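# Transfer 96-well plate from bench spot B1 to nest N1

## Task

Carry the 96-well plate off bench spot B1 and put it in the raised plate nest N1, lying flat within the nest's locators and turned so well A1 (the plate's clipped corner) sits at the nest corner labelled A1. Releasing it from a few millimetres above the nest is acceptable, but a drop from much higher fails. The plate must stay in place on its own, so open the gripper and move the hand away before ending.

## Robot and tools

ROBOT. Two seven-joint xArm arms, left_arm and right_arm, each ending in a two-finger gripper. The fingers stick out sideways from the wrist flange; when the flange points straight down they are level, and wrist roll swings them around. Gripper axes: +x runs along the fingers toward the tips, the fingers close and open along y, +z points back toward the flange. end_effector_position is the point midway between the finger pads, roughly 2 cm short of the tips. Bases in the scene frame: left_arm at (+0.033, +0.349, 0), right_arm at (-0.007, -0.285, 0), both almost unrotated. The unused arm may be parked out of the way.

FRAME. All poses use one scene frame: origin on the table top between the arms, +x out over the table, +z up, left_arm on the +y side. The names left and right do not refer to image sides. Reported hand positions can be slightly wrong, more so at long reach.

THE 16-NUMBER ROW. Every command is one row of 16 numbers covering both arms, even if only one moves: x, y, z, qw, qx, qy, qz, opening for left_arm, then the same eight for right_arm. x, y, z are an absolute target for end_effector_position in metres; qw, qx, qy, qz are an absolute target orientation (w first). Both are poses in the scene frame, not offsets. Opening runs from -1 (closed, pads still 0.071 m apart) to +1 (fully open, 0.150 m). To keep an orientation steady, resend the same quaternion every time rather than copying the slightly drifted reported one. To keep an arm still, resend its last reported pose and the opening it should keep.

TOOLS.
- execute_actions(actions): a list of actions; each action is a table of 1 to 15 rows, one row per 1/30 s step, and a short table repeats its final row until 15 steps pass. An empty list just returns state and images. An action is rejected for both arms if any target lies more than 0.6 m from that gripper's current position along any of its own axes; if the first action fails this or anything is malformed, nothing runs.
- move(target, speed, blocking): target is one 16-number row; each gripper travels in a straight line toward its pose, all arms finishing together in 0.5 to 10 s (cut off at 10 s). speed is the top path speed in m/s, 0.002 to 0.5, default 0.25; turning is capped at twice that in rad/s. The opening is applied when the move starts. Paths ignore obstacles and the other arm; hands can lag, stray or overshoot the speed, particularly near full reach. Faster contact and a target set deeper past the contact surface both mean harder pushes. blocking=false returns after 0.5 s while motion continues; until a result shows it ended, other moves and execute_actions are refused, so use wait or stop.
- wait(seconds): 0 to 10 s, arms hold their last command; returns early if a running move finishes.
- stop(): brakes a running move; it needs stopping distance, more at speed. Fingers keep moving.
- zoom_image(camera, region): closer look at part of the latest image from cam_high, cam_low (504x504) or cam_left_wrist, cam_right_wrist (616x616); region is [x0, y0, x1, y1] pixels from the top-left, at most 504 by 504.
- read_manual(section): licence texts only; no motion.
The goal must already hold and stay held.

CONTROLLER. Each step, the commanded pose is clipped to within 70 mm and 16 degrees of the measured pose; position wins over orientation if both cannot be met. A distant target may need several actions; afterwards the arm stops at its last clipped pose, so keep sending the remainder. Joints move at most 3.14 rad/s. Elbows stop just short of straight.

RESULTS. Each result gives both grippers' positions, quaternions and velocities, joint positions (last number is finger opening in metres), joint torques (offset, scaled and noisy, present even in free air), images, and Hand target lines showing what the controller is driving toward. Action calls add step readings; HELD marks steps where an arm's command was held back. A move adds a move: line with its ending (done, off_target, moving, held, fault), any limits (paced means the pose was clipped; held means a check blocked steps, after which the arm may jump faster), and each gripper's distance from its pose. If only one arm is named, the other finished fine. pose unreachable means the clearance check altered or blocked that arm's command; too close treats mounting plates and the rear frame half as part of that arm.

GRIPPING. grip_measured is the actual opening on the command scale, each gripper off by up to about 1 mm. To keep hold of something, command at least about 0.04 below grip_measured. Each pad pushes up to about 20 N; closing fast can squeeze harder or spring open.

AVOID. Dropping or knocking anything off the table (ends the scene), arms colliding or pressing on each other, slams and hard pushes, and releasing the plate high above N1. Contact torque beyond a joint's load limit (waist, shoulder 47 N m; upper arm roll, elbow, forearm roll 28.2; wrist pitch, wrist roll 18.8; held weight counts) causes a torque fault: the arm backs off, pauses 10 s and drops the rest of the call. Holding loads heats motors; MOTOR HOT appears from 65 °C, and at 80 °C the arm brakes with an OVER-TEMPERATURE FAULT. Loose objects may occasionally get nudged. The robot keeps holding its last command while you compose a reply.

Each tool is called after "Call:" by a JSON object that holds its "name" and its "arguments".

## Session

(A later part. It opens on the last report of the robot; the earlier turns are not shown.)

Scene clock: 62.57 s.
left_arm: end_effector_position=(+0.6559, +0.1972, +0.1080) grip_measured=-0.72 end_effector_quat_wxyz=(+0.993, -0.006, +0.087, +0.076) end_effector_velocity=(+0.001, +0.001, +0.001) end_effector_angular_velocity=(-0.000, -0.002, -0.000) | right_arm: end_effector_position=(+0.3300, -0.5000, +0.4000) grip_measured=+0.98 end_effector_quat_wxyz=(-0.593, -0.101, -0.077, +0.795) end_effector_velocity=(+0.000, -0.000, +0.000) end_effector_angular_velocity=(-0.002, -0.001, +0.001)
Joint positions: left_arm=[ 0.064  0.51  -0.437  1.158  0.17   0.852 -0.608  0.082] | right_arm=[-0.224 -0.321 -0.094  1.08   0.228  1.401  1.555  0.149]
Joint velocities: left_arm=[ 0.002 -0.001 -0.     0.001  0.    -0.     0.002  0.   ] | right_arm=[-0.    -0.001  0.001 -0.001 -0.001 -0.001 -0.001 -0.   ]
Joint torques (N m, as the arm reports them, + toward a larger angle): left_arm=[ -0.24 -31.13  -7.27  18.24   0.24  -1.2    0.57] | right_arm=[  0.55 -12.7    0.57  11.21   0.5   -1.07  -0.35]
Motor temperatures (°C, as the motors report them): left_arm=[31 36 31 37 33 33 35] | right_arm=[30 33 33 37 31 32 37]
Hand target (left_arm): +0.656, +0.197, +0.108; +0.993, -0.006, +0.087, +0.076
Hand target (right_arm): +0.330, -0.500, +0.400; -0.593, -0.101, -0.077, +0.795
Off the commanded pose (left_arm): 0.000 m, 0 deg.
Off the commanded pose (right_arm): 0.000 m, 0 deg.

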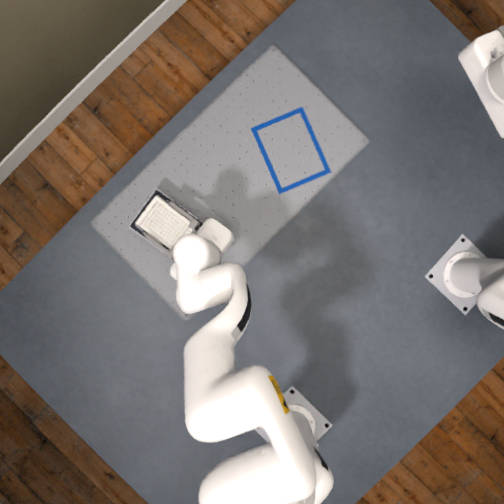

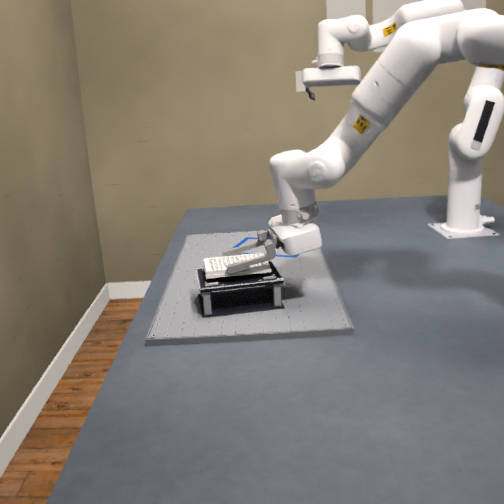

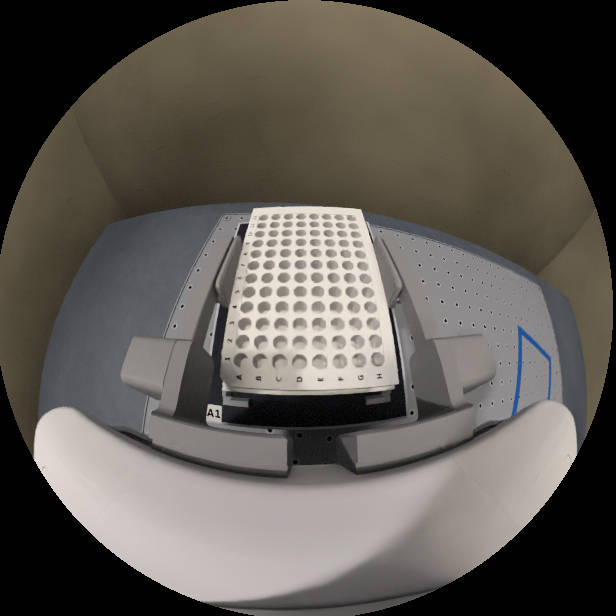

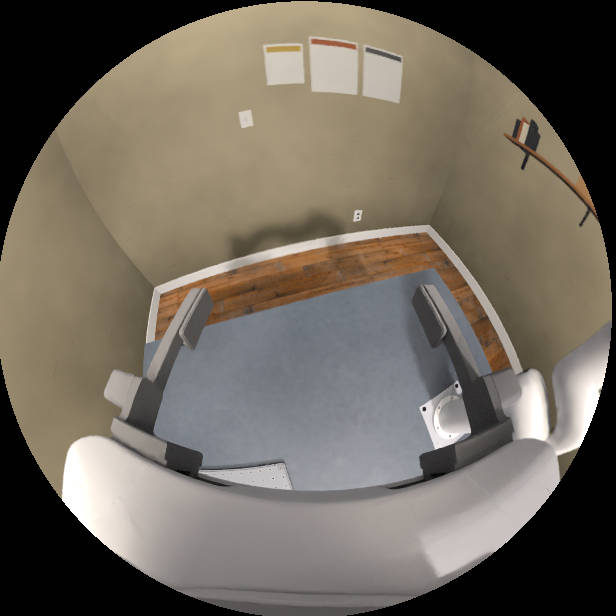

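Call:
{"name": "execute_actions", "arguments": {"actions": [[[0.65598,0.19702,0.10795,0.99326,-0.00669,0.0869,0.07647,-0.8,0.33,-0.5,0.4,-0.593,-0.101,-0.077,0.795,1],[0.65587,0.1971,0.10765,0.99323,-0.00672,0.0869,0.07676,-0.8,0.33,-0.5,0.4,-0.593,-0.101,-0.077,0.795,1],[0.65564,0.19729,0.10702,0.99318,-0.00677,0.08689,0.07737,-0.8,0.33,-0.5,0.4,-0.593,-0.101,-0.077,0.795,1],[0.6553,0.19757,0.1061,0.99311,-0.00685,0.08689,0.07826,-0.8,0.33,-0.5,0.4,-0.593,-0.101,-0.077,0.795,1],[0.6549,0.1979,0.105,0.99303,-0.00694,0.08688,0.07933,-0.8,0.33,-0.5,0.4,-0.593,-0.101,-0.077,0.795,1],[0.6545,0.19823,0.1039,0.99295,-0.00703,0.08687,0.08039,-0.8,0.33,-0.5,0.4,-0.593,-0.101,-0.077,0.795,1],[0.65416,0.19851,0.10298,0.99288,-0.00711,0.08687,0.08128,-0.8,0.33,-0.5,0.4,-0.593,-0.101,-0.077,0.795,1],[0.65393,0.1987,0.10235,0.99283,-0.00716,0.08686,0.08189,-0.8,0.33,-0.5,0.4,-0.593,-0.101,-0.077,0.795,1],[0.65382,0.19878,0.10205,0.9928,-0.00719,0.08686,0.08218,-0.8,0.33,-0.5,0.4,-0.593,-0.101,-0.077,0.795,1],[0.6538,0.1988,0.102,0.9928,-0.00719,0.08686,0.08223,-0.8,0.33,-0.5,0.4,-0.593,-0.101,-0.077,0.795,1]]]}}

Scene clock: 70.30 s.
left_arm: end_effector_position=(+0.6539, +0.1987, +0.1022) grip_measured=-0.72 end_effector_quat_wxyz=(+0.993, -0.007, +0.087, +0.082) end_effector_velocity=(+0.001, +0.001, -0.001) end_effector_angular_velocity=(-0.001, -0.007, +0.008) | right_arm: end_effector_position=(+0.3300, -0.5000, +0.4000) grip_measured=+0.98 end_effector_quat_wxyz=(-0.593, -0.101, -0.077, +0.795) end_effector_velocity=(+0.000, +0.000, +0.001) end_effector_angular_velocity=(-0.001, -0.001, -0.000)
Joint positions: left_arm=[ 0.061  0.517 -0.433  1.149  0.171  0.836 -0.619  0.082] | right_arm=[-0.224 -0.321 -0.094  1.08   0.228  1.401  1.555  0.149]
Joint velocities: left_arm=[-0.002  0.003  0.004 -0.003  0.002 -0.014 -0.009  0.   ] | right_arm=[ 0.     0.     0.     0.002 -0.    -0.     0.001 -0.   ]
Joint torques (N m, as the arm reports them, + toward a larger angle): left_arm=[ -0.21 -31.08  -7.37  18.31   0.22  -1.2    0.55] | right_arm=[  0.44 -12.6    0.59  11.32   0.58  -1.02  -0.35]
Motor temperatures (°C, as the motors report them): left_arm=[31 36 31 37 33 33 35] | right_arm=[30 32 33 37 31 32 37]
Hand target (left_arm): +0.654, +0.199, +0.102; +0.993, -0.007, +0.087, +0.082
Hand target (right_arm): +0.330, -0.500, +0.400; -0.593, -0.101, -0.077, +0.795
Off the commanded pose (left_arm): 0.000 m, 0 deg.
Off the commanded pose (right_arm): 0.000 m, 0 deg.
Step readings (end_effector_position):
0: left_arm (+0.6559, +0.1972, +0.1080) | right_arm (+0.3300, -0.5000, +0.4000)
1: left_arm (+0.6559, +0.1972, +0.1080) | right_arm (+0.3300, -0.5000, +0.4000)
2: left_arm (+0.6559, +0.1972, +0.1080) | right_arm (+0.3300, -0.5000, +0.4000)
4: left_arm (+0.6559, +0.1972, +0.1079) | right_arm (+0.3300, -0.5000, +0.4000)
8: left_arm (+0.6552, +0.1977, +0.1057) | right_arm (+0.3300, -0.5000, +0.4000)
15: end_effector_position above

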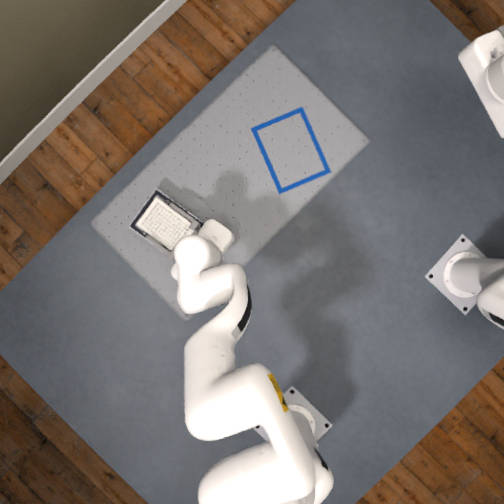

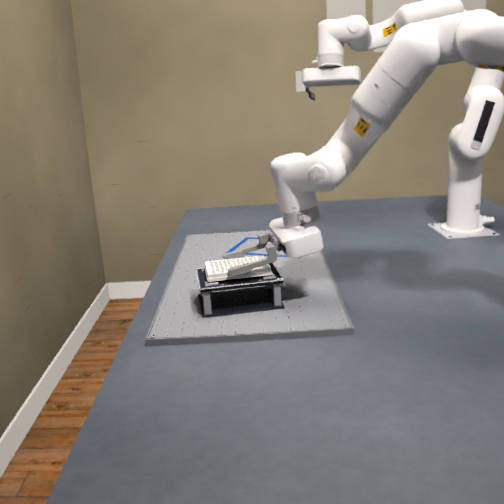

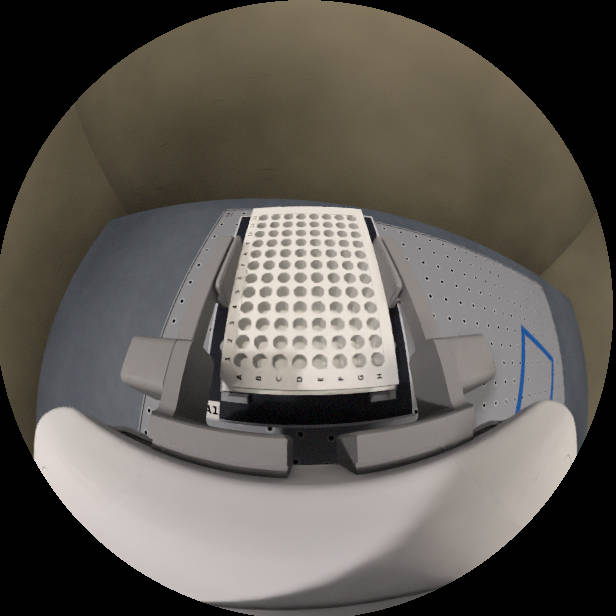

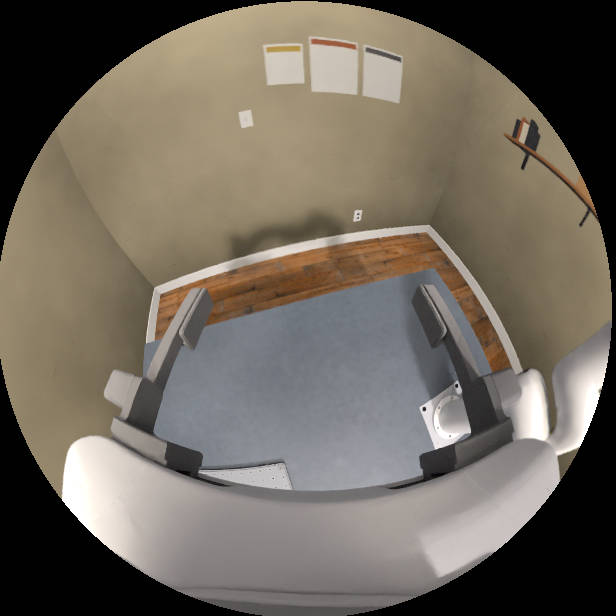

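Call:
{"name": "execute_actions", "arguments": {"actions": []}}

Call:
{"name": "zoom_image", "arguments": {"camera": "cam_left_wrist", "region": [200, 350, 280, 430]}}

Call:
{"name": "zoom_image", "arguments": {"camera": "cam_left_wrist", "region": [345, 350, 425, 430]}}

Call:
{"name": "zoom_image", "arguments": {"camera": "cam_left_wrist", "region": [215, 200, 275, 260]}}

Call:
{"name": "zoom_image", "arguments": {"camera": "cam_left_wrist", "region": [340, 200, 400, 260]}}

Call:
{"name": "zoom_image", "arguments": {"camera": "cam_high", "region": [125, 180, 215, 270]}}

Call:
{"name": "zoom_image", "arguments": {"camera": "cam_low", "region": [190, 245, 290, 300]}}

Scene clock: 70.80 s.
left_arm: end_effector_position=(+0.6538, +0.1988, +0.1020) grip_measured=-0.72 end_effector_quat_wxyz=(+0.993, -0.007, +0.087, +0.082) end_effector_velocity=(-0.000, -0.001, -0.001) end_effector_angular_velocity=(-0.001, +0.001, -0.001) | right_arm: end_effector_position=(+0.3300, -0.5000, +0.4000) grip_measured=+0.98 end_effector_quat_wxyz=(-0.593, -0.101, -0.077, +0.795) end_effector_velocity=(+0.001, -0.000, +0.001) end_effector_angular_velocity=(-0.002, -0.004, +0.003)
Joint positions: left_arm=[ 0.061  0.518 -0.432  1.149  0.171  0.835 -0.62   0.082] | right_arm=[-0.224 -0.321 -0.094  1.08   0.228  1.401  1.555  0.149]
Joint velocities: left_arm=[-0.001  0.001 -0.     0.001 -0.001 -0.     0.    -0.   ] | right_arm=[-0.    -0.001  0.001  0.002 -0.001 -0.001 -0.003  0.   ]
Joint torques (N m, as the arm reports them, + toward a larger angle): left_arm=[ -0.3  -30.87  -7.29  18.14   0.    -1.2    0.49] | right_arm=[  0.43 -12.7    0.68  11.35   0.56  -1.06  -0.36]
Motor temperatures (°C, as the motors report them): left_arm=[31 36 31 37 33 33 35] | right_arm=[30 32 33 37 31 32 37]
Hand target (left_arm): +0.654, +0.199, +0.102; +0.993, -0.007, +0.087, +0.082
Hand target (right_arm): +0.330, -0.500, +0.400; -0.593, -0.101, -0.077, +0.795
Off the commanded pose (left_arm): 0.000 m, 0 deg.
Off the commanded pose (right_arm): 0.000 m, 0 deg.

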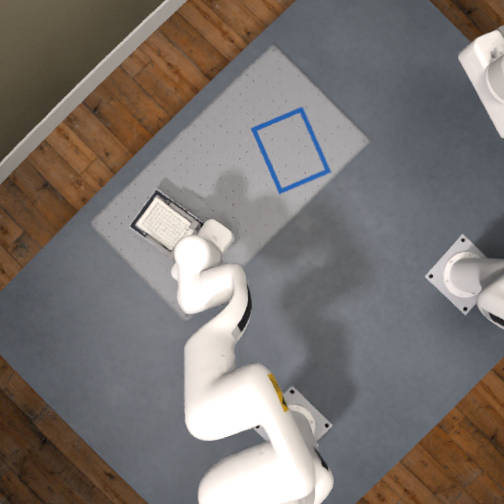

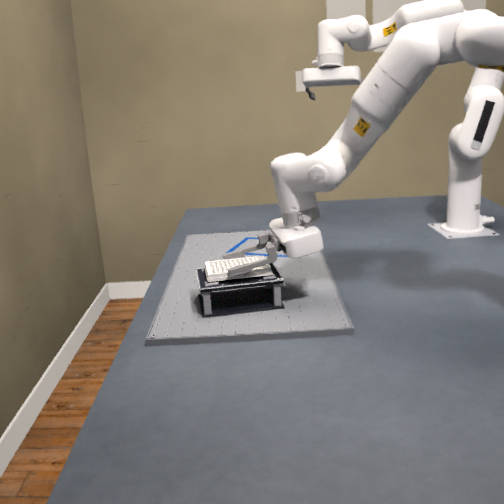

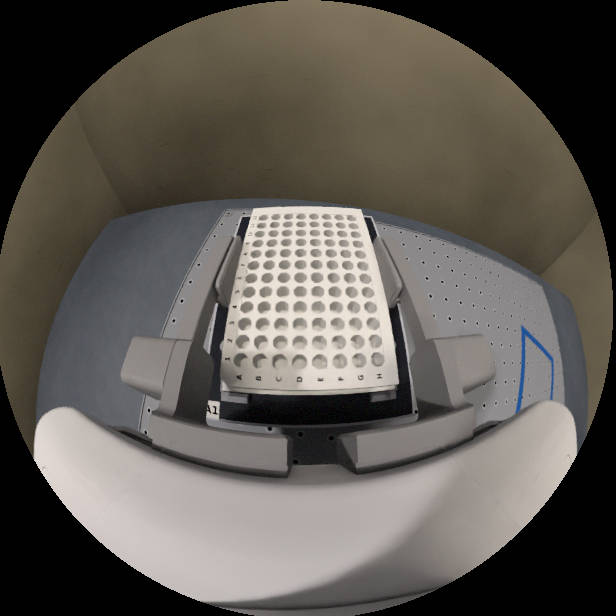

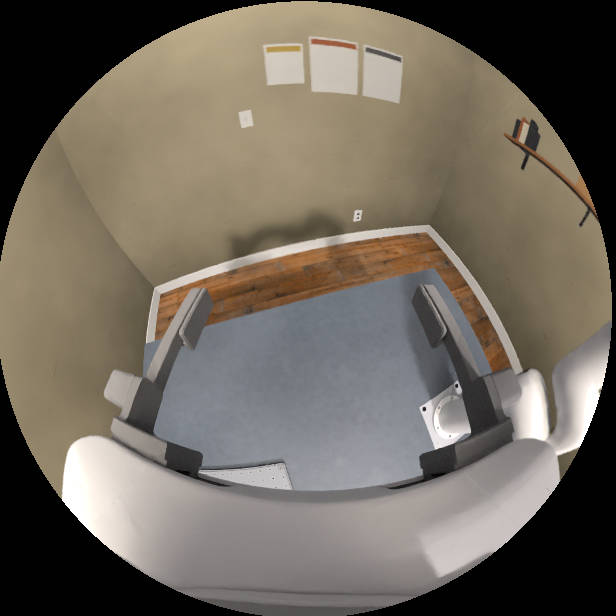

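Region (200, 350, 280, 430) of cam_left_wrist's 616x616 image, scaled by 6.300, with more detail than that image has.

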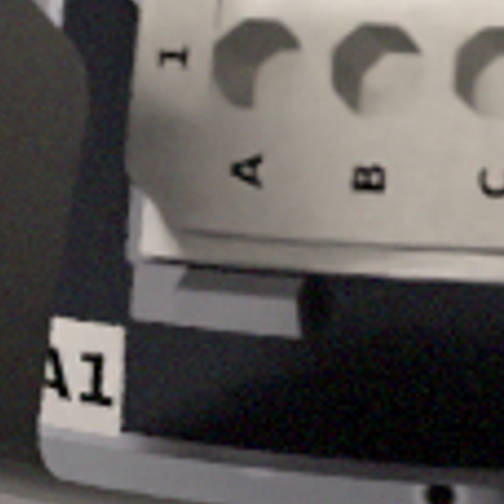

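Region (345, 350, 425, 430) of cam_left_wrist's 616x616 image, scaled by 6.300, with more detail than that image has.

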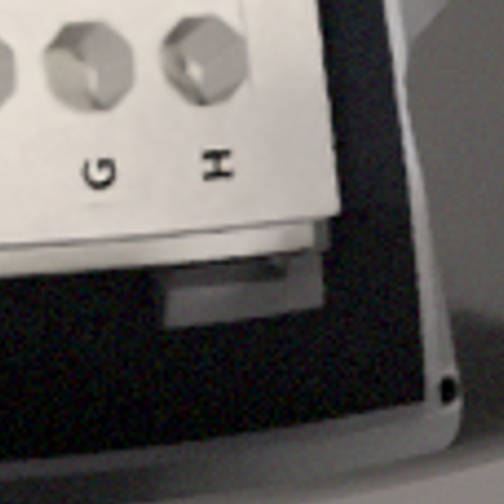

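Region (215, 200, 275, 260) of cam_left_wrist's 616x616 image, scaled by 8.400, with more detail than that image has.

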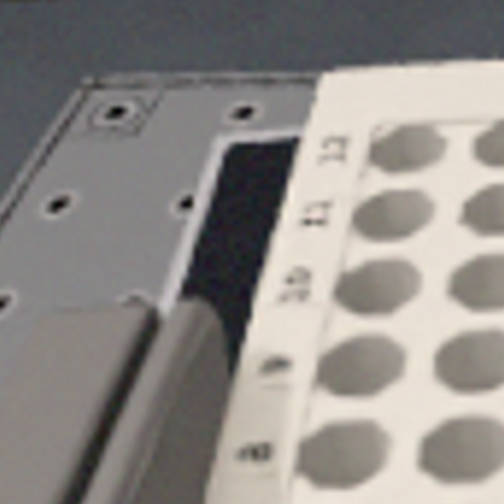

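Region (340, 200, 400, 260) of cam_left_wrist's 616x616 image, scaled by 8.400, with more detail than that image has.

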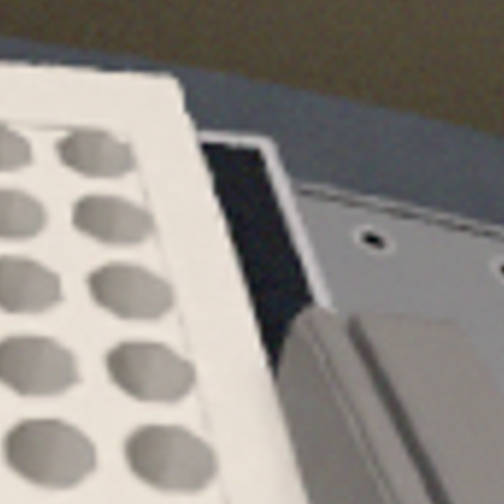

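Region (125, 180, 215, 270) of cam_high's 504x504 image, scaled by 5.600, with more detail than that image has.

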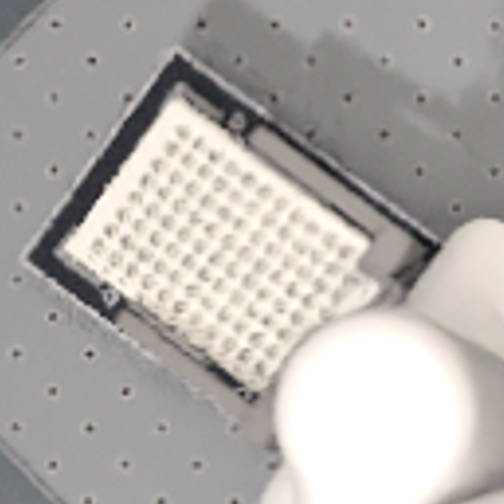

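Region (190, 245, 290, 300) of cam_low's 504x504 image, scaled by 5.040, with more detail than that image has; it fills the top 277 rows of this view, and the rest is white.

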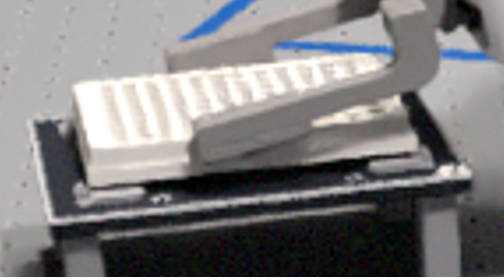

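Call:
{"name": "zoom_image", "arguments": {"camera": "cam_low", "region": [195, 265, 235, 295]}}

Call:
{"name": "zoom_image", "arguments": {"camera": "cam_low", "region": [250, 260, 290, 290]}}

Region (195, 265, 235, 295) of cam_low's 504x504 image, scaled by 12.600, with more detail than that image has; it fills the top 378 rows of this view, and the rest is white.

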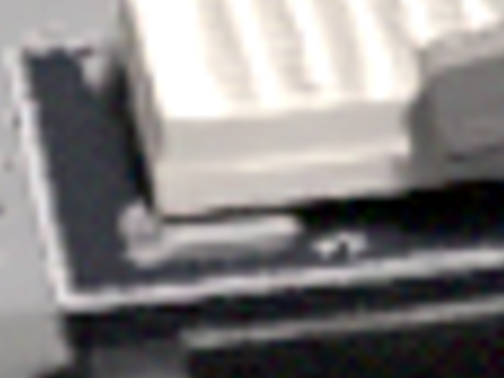

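Region (250, 260, 290, 290) of cam_low's 504x504 image, scaled by 12.600, with more detail than that image has; it fills the top 378 rows of this view, and the rest is white.

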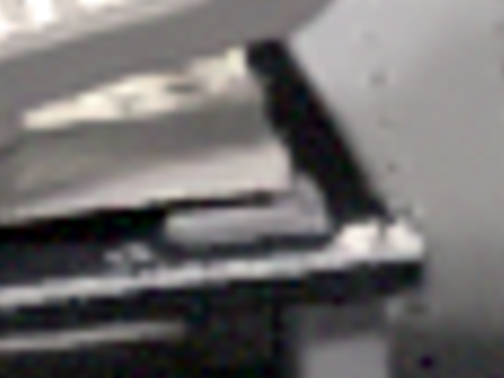

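Call:
{"name": "execute_actions", "arguments": {"actions": [[[0.6538,0.1988,0.10197,0.9928,-0.00719,0.08686,0.08223,-0.8,0.33,-0.5,0.4,-0.593,-0.101,-0.077,0.795,1],[0.65381,0.1988,0.10177,0.9928,-0.00719,0.08686,0.08223,-0.8,0.33,-0.5,0.4,-0.593,-0.101,-0.077,0.795,1],[0.65382,0.1988,0.10135,0.9928,-0.00719,0.08686,0.08223,-0.8,0.33,-0.5,0.4,-0.593,-0.101,-0.077,0.795,1],[0.65383,0.1988,0.10073,0.9928,-0.00719,0.08686,0.08223,-0.8,0.33,-0.5,0.4,-0.593,-0.101,-0.077,0.795,1],[0.65385,0.1988,0.1,0.9928,-0.00719,0.08686,0.08223,-0.8,0.33,-0.5,0.4,-0.593,-0.101,-0.077,0.795,1],[0.65387,0.1988,0.09927,0.9928,-0.00719,0.08686,0.08223,-0.8,0.33,-0.5,0.4,-0.593,-0.101,-0.077,0.795,1],[0.65388,0.1988,0.09865,0.9928,-0.00719,0.08686,0.08223,-0.8,0.33,-0.5,0.4,-0.593,-0.101,-0.077,0.795,1],[0.65389,0.1988,0.09823,0.9928,-0.00719,0.08686,0.08223,-0.8,0.33,-0.5,0.4,-0.593,-0.101,-0.077,0.795,1],[0.6539,0.1988,0.09803,0.9928,-0.00719,0.08686,0.08223,-0.8,0.33,-0.5,0.4,-0.593,-0.101,-0.077,0.795,1],[0.6539,0.1988,0.098,0.9928,-0.00719,0.08686,0.08223,-0.8,0.33,-0.5,0.4,-0.593,-0.101,-0.077,0.795,1]]]}}

Scene clock: 75.07 s.
left_arm: end_effector_position=(+0.6538, +0.1988, +0.0981) grip_measured=-0.72 end_effector_quat_wxyz=(+0.993, -0.007, +0.087, +0.082) end_effector_velocity=(+0.001, -0.001, -0.002) end_effector_angular_velocity=(-0.000, -0.002, -0.000) | right_arm: end_effector_position=(+0.3300, -0.5000, +0.4000) grip_measured=+0.98 end_effector_quat_wxyz=(-0.593, -0.101, -0.077, +0.795) end_effector_velocity=(-0.000, -0.000, +0.001) end_effector_angular_velocity=(-0.001, -0.002, -0.001)
Joint positions: left_arm=[ 0.059  0.526 -0.429  1.148  0.175  0.827 -0.622  0.082] | right_arm=[-0.224 -0.321 -0.094  1.08   0.228  1.401  1.555  0.149]
Joint velocities: left_arm=[-0.003  0.006  0.002  0.002  0.003 -0.006 -0.003  0.   ] | right_arm=[-0.001 -0.001  0.     0.    -0.     0.    -0.    -0.   ]
Joint torques (N m, as the arm reports them, + toward a larger angle): left_arm=[ -0.35 -31.1   -7.4   18.11   0.05  -1.23   0.57] | right_arm=[  0.35 -12.68   0.69  11.32   0.55  -1.06  -0.4 ]
Motor temperatures (°C, as the motors report them): left_arm=[31 36 31 37 33 33 35] | right_arm=[30 32 33 37 31 32 37]
Hand target (left_arm): +0.654, +0.199, +0.098; +0.993, -0.007, +0.087, +0.082
Hand target (right_arm): +0.330, -0.500, +0.400; -0.593, -0.101, -0.077, +0.795
Off the commanded pose (left_arm): 0.000 m, 0 deg.
Off the commanded pose (right_arm): 0.000 m, 0 deg.
Step readings (end_effector_position):
0: left_arm (+0.6538, +0.1988, +0.1020) | right_arm (+0.3300, -0.5000, +0.4000)
1: left_arm (+0.6538, +0.1988, +0.1020) | right_arm (+0.3300, -0.5000, +0.4000)
2: left_arm (+0.6538, +0.1988, +0.1020) | right_arm (+0.3300, -0.5000, +0.4000)
4: left_arm (+0.6538, +0.1988, +0.1019) | right_arm (+0.3300, -0.5000, +0.4000)
8: left_arm (+0.6539, +0.1988, +0.1005) | right_arm (+0.3300, -0.5000, +0.4000)
15: end_effector_position above

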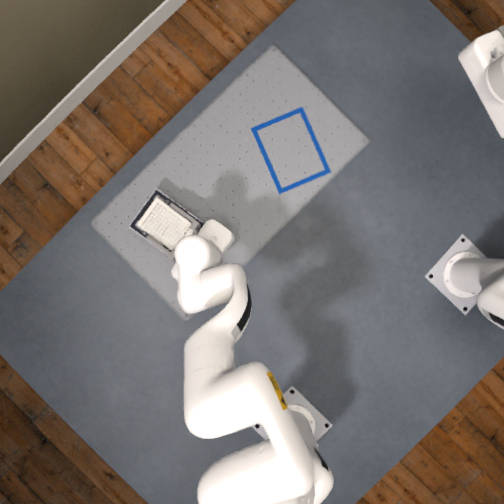

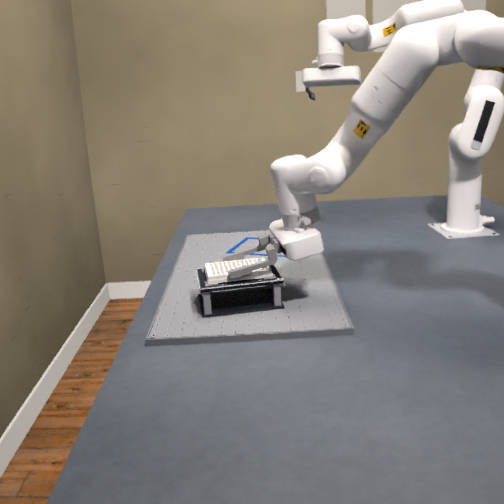

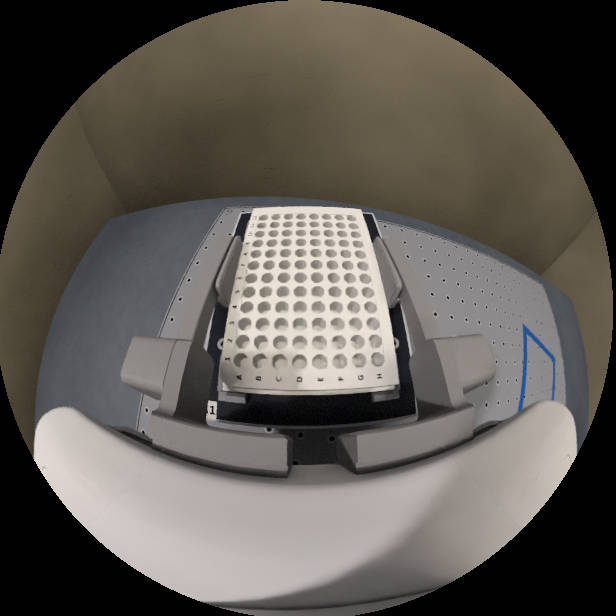

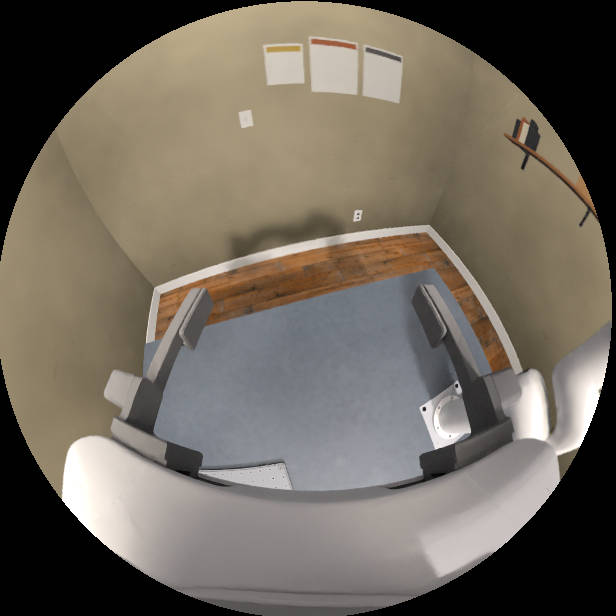

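Call:
{"name": "execute_actions", "arguments": {"actions": []}}

Call:
{"name": "zoom_image", "arguments": {"camera": "cam_low", "region": [195, 265, 235, 295]}}

Call:
{"name": "zoom_image", "arguments": {"camera": "cam_low", "region": [250, 260, 290, 290]}}

Call:
{"name": "zoom_image", "arguments": {"camera": "cam_left_wrist", "region": [200, 350, 280, 430]}}

Call:
{"name": "zoom_image", "arguments": {"camera": "cam_left_wrist", "region": [345, 350, 425, 430]}}

Call:
{"name": "zoom_image", "arguments": {"camera": "cam_left_wrist", "region": [215, 200, 275, 260]}}

Call:
{"name": "zoom_image", "arguments": {"camera": "cam_left_wrist", "region": [340, 200, 400, 260]}}

Call:
{"name": "zoom_image", "arguments": {"camera": "cam_high", "region": [125, 185, 185, 245]}}

Scene clock: 75.67 s.
left_arm: end_effector_position=(+0.6539, +0.1988, +0.0980) grip_measured=-0.72 end_effector_quat_wxyz=(+0.993, -0.007, +0.087, +0.082) end_effector_velocity=(-0.000, +0.000, -0.000) end_effector_angular_velocity=(+0.001, -0.000, -0.000) | right_arm: end_effector_position=(+0.3300, -0.5000, +0.4000) grip_measured=+0.98 end_effector_quat_wxyz=(-0.593, -0.101, -0.077, +0.795) end_effector_velocity=(+0.000, -0.001, +0.001) end_effector_angular_velocity=(-0.001, -0.003, -0.001)
Joint positions: left_arm=[ 0.059  0.527 -0.429  1.149  0.175  0.826 -0.622  0.082] | right_arm=[-0.224 -0.321 -0.094  1.08   0.228  1.401  1.555  0.149]
Joint velocities: left_arm=[ 0.001 -0.     0.    -0.001  0.001  0.     0.     0.   ] | right_arm=[-0.001 -0.    -0.     0.001 -0.    -0.001 -0.     0.   ]
Joint torques (N m, as the arm reports them, + toward a larger angle): left_arm=[ -0.32 -31.07  -7.24  18.09   0.06  -1.3    0.6 ] | right_arm=[  0.58 -12.73   0.58  11.19   0.59  -1.06  -0.4 ]
Motor temperatures (°C, as the motors report them): left_arm=[31 36 31 37 33 33 35] | right_arm=[30 32 33 37 31 32 37]
Hand target (left_arm): +0.654, +0.199, +0.098; +0.993, -0.007, +0.087, +0.082
Hand target (right_arm): +0.330, -0.500, +0.400; -0.593, -0.101, -0.077, +0.795
Off the commanded pose (left_arm): 0.000 m, 0 deg.
Off the commanded pose (right_arm): 0.000 m, 0 deg.

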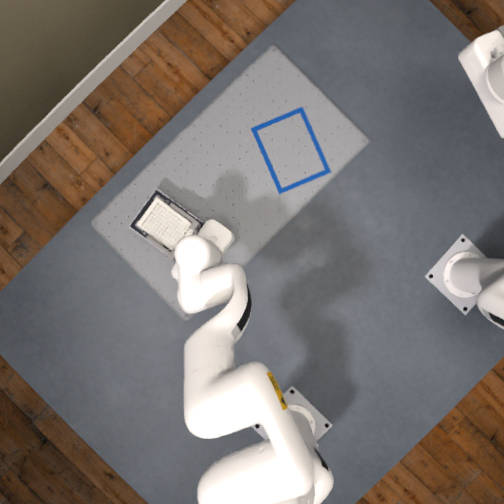

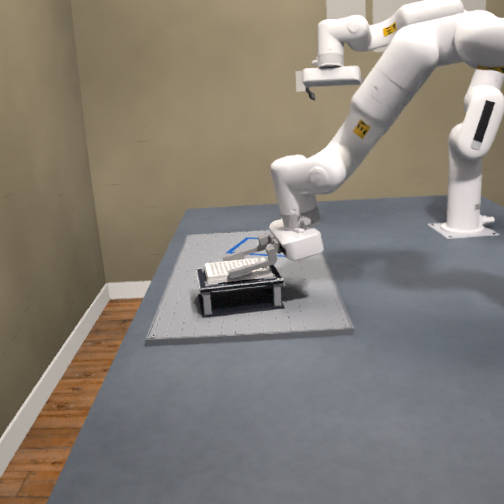

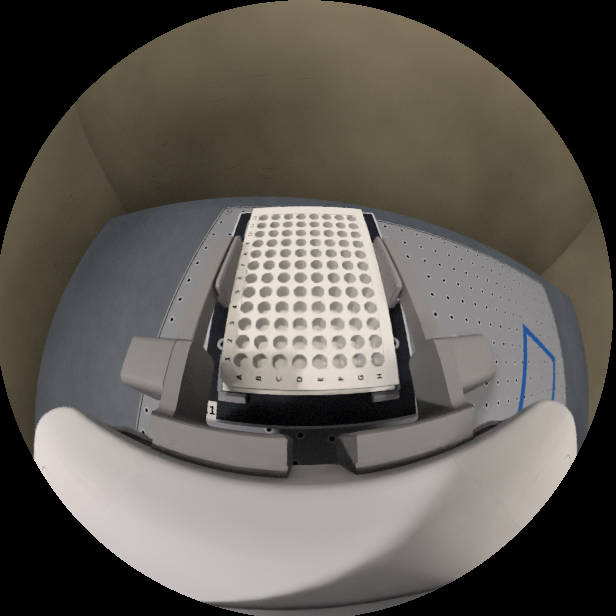

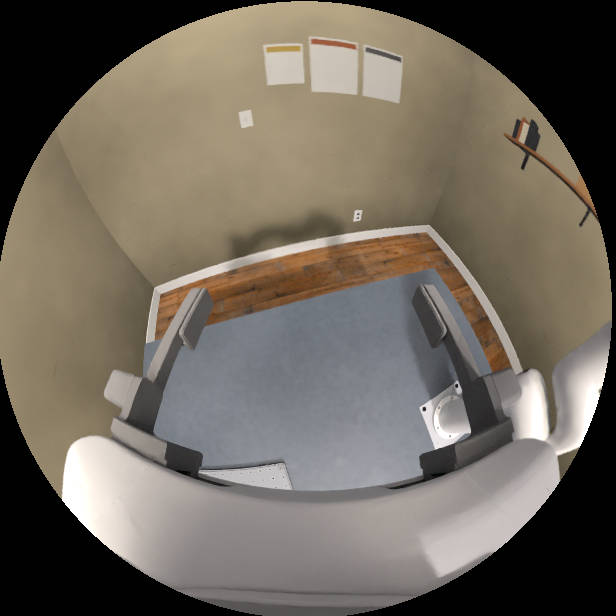

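Region (195, 265, 235, 295) of cam_low's 504x504 image, scaled by 12.600, with more detail than that image has; it fills the top 378 rows of this view, and the rest is white.

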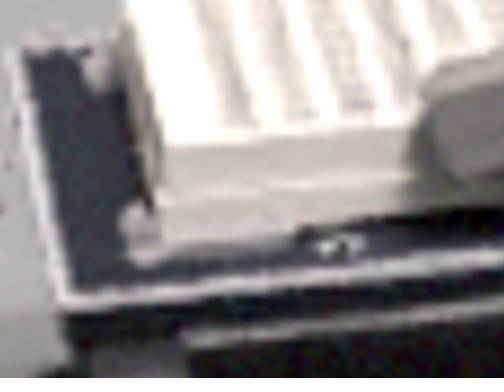

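Region (250, 260, 290, 290) of cam_low's 504x504 image, scaled by 12.600, with more detail than that image has; it fills the top 378 rows of this view, and the rest is white.

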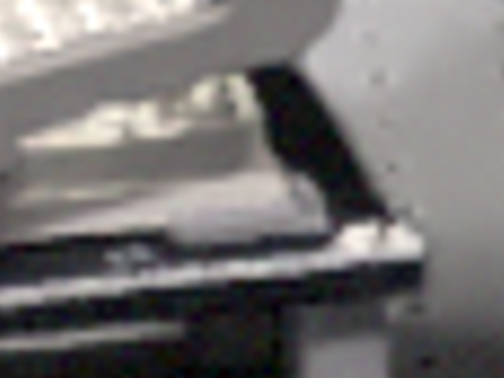

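Region (200, 350, 280, 430) of cam_left_wrist's 616x616 image, scaled by 6.300, with more detail than that image has.

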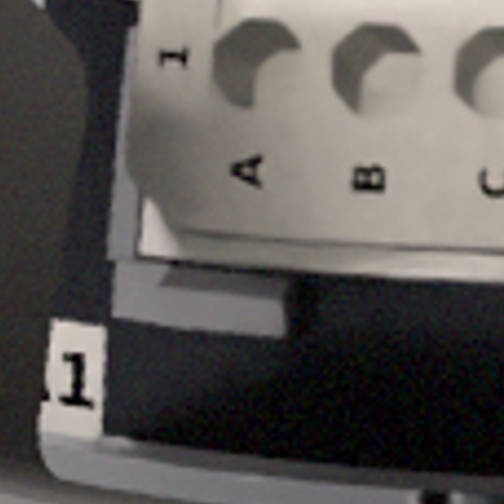

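Region (345, 350, 425, 430) of cam_left_wrist's 616x616 image, scaled by 6.300, with more detail than that image has.

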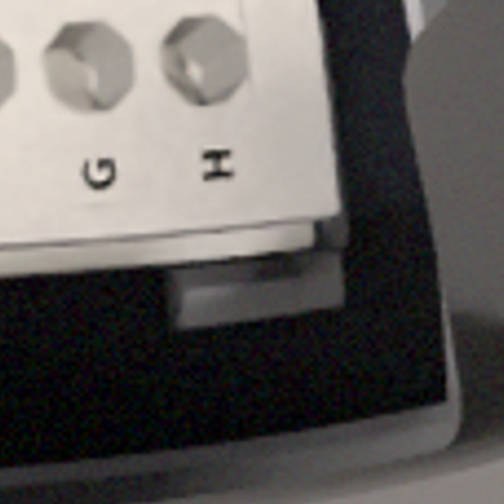

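Region (215, 200, 275, 260) of cam_left_wrist's 616x616 image, scaled by 8.400, with more detail than that image has.

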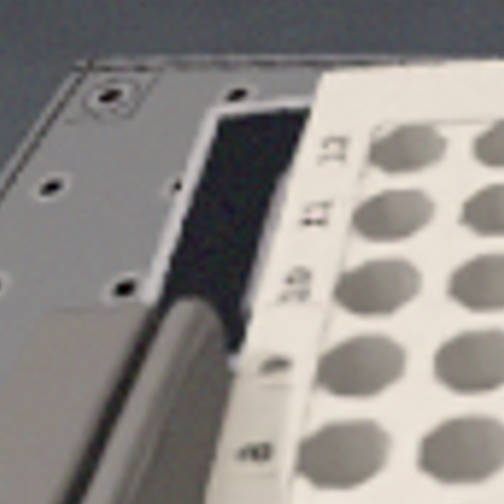

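Region (340, 200, 400, 260) of cam_left_wrist's 616x616 image, scaled by 8.400, with more detail than that image has.

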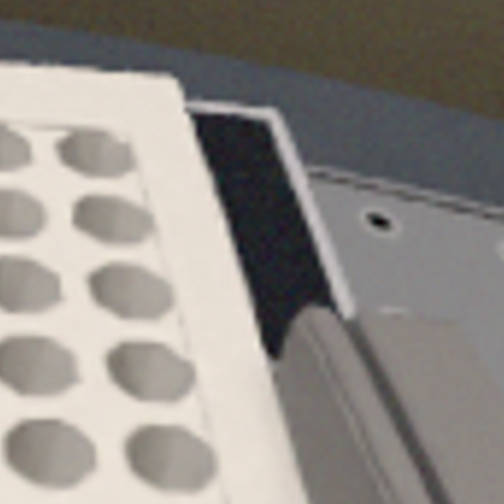

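Region (125, 185, 185, 245) of cam_high's 504x504 image, scaled by 8.400, with more detail than that image has.

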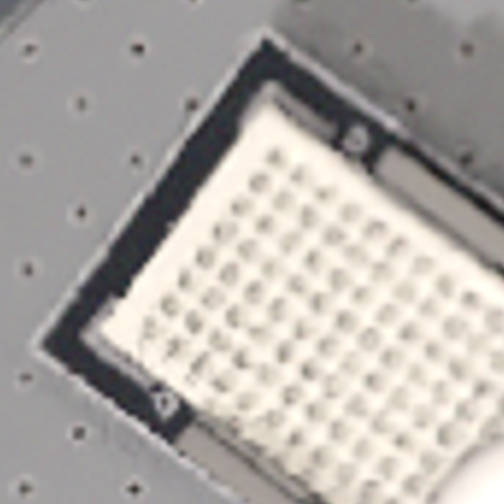

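Call:
{"name": "execute_actions", "arguments": {"actions": [[[0.6539,0.1988,0.09798,0.9928,-0.00719,0.08686,0.08223,-0.8,0.33,-0.5,0.4,-0.593,-0.101,-0.077,0.795,1],[0.6539,0.1988,0.09788,0.9928,-0.00719,0.08686,0.08223,-0.8,0.33,-0.5,0.4,-0.593,-0.101,-0.077,0.795,1],[0.6539,0.1988,0.09767,0.9928,-0.00719,0.08686,0.08223,-0.8,0.33,-0.5,0.4,-0.593,-0.101,-0.077,0.795,1],[0.6539,0.1988,0.0974,0.9928,-0.00719,0.08686,0.08223,-0.8,0.33,-0.5,0.4,-0.593,-0.101,-0.077,0.795,1],[0.6539,0.1988,0.09713,0.9928,-0.00719,0.08686,0.08223,-0.8,0.33,-0.5,0.4,-0.593,-0.101,-0.077,0.795,1],[0.6539,0.1988,0.09692,0.9928,-0.00719,0.08686,0.08223,-0.8,0.33,-0.5,0.4,-0.593,-0.101,-0.077,0.795,1],[0.6539,0.1988,0.09682,0.9928,-0.00719,0.08686,0.08223,-0.8,0.33,-0.5,0.4,-0.593,-0.101,-0.077,0.795,1],[0.6539,0.1988,0.0968,0.9928,-0.00719,0.08686,0.08223,-0.8,0.33,-0.5,0.4,-0.593,-0.101,-0.077,0.795,1],[0.6539,0.1988,0.0968,0.9928,-0.00719,0.08686,0.08223,-0.8,0.33,-0.5,0.4,-0.593,-0.101,-0.077,0.795,1],[0.6539,0.1988,0.0968,0.9928,-0.00719,0.08686,0.08223,-0.8,0.33,-0.5,0.4,-0.593,-0.101,-0.077,0.795,1],[0.6539,0.1988,0.0968,0.9928,-0.00719,0.08686,0.08223,-0.77,0.33,-0.5,0.4,-0.593,-0.101,-0.077,0.795,1],[0.6539,0.1988,0.0968,0.9928,-0.00719,0.08686,0.08223,-0.74,0.33,-0.5,0.4,-0.593,-0.101,-0.077,0.795,1],[0.6539,0.1988,0.0968,0.9928,-0.00719,0.08686,0.08223,-0.7,0.33,-0.5,0.4,-0.593,-0.101,-0.077,0.795,1],[0.6539,0.1988,0.0968,0.9928,-0.00719,0.08686,0.08223,-0.65,0.33,-0.5,0.4,-0.593,-0.101,-0.077,0.795,1],[0.6539,0.1988,0.0968,0.9928,-0.00719,0.08686,0.08223,-0.58,0.33,-0.5,0.4,-0.593,-0.101,-0.077,0.795,1]]]}}

Scene clock: 80.10 s.
left_arm: end_effector_position=(+0.6539, +0.1987, +0.0969) grip_measured=-0.67 end_effector_quat_wxyz=(+0.993, -0.007, +0.087, +0.082) end_effector_velocity=(-0.000, -0.006, +0.002) end_effector_angular_velocity=(-0.003, -0.004, -0.008) | right_arm: end_effector_position=(+0.3300, -0.5000, +0.4000) grip_measured=+0.98 end_effector_quat_wxyz=(-0.593, -0.101, -0.077, +0.795) end_effector_velocity=(+0.000, -0.000, +0.000) end_effector_angular_velocity=(-0.001, -0.002, +0.000)
Joint positions: left_arm=[ 0.058  0.529 -0.429  1.148  0.176  0.824 -0.623  0.084] | right_arm=[-0.224 -0.321 -0.094  1.08   0.228  1.401  1.555  0.149]
Joint velocities: left_arm=[-0.003 -0.001 -0.005  0.002  0.001 -0.002 -0.001  0.045] | right_arm=[-0.    -0.001 -0.    -0.    -0.001 -0.002 -0.001 -0.   ]
Joint torques (N m, as the arm reports them, + toward a larger angle): left_arm=[  0.2  -30.99  -7.05  18.05   0.24  -1.24   0.54] | right_arm=[  0.41 -12.67   0.68  11.32   0.65  -1.06  -0.42]
Motor temperatures (°C, as the motors report them): left_arm=[31 36 30 37 33 33 35] | right_arm=[30 32 33 37 31 32 37]
Hand target (left_arm): +0.654, +0.199, +0.097; +0.993, -0.007, +0.087, +0.082
Hand target (right_arm): +0.330, -0.500, +0.400; -0.593, -0.101, -0.077, +0.795
Off the commanded pose (left_arm): 0.000 m, 0 deg.
Off the commanded pose (right_arm): 0.000 m, 0 deg.
Step readings (end_effector_position):
0: left_arm (+0.6539, +0.1988, +0.0980) | right_arm (+0.3300, -0.5000, +0.4000)
1: left_arm (+0.6539, +0.1988, +0.0980) | right_arm (+0.3300, -0.5000, +0.4000)
2: left_arm (+0.6539, +0.1988, +0.0980) | right_arm (+0.3300, -0.5000, +0.4000)
4: left_arm (+0.6539, +0.1988, +0.0979) | right_arm (+0.3300, -0.5000, +0.4000)
8: left_arm (+0.6539, +0.1988, +0.0974) | right_arm (+0.3300, -0.5000, +0.4000)
15: end_effector_position above

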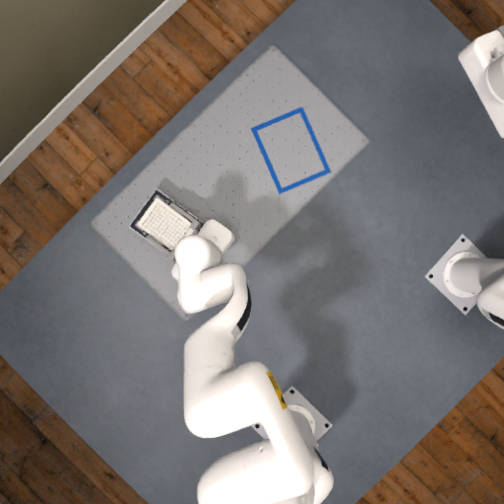

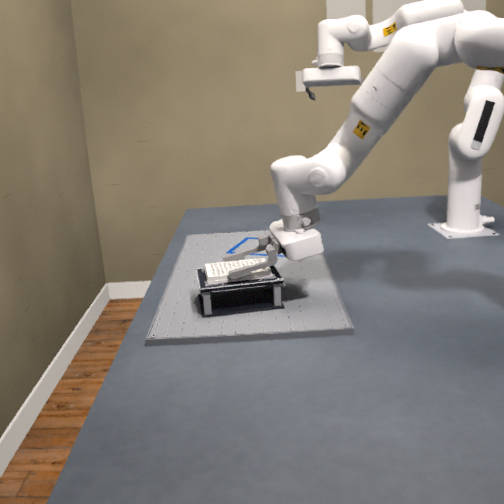

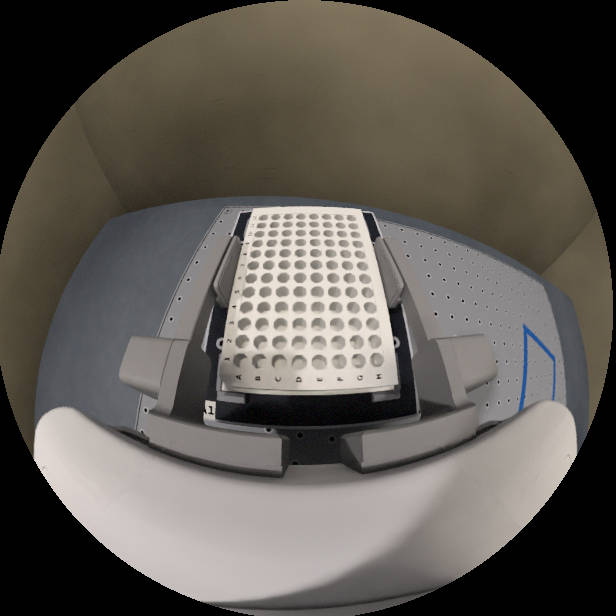

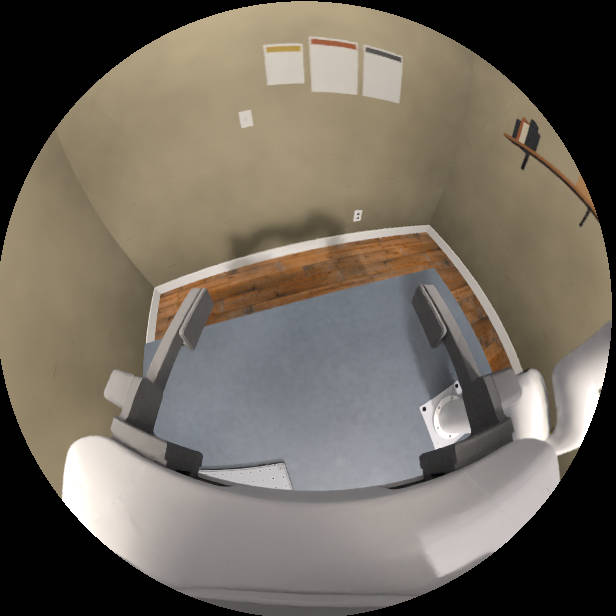

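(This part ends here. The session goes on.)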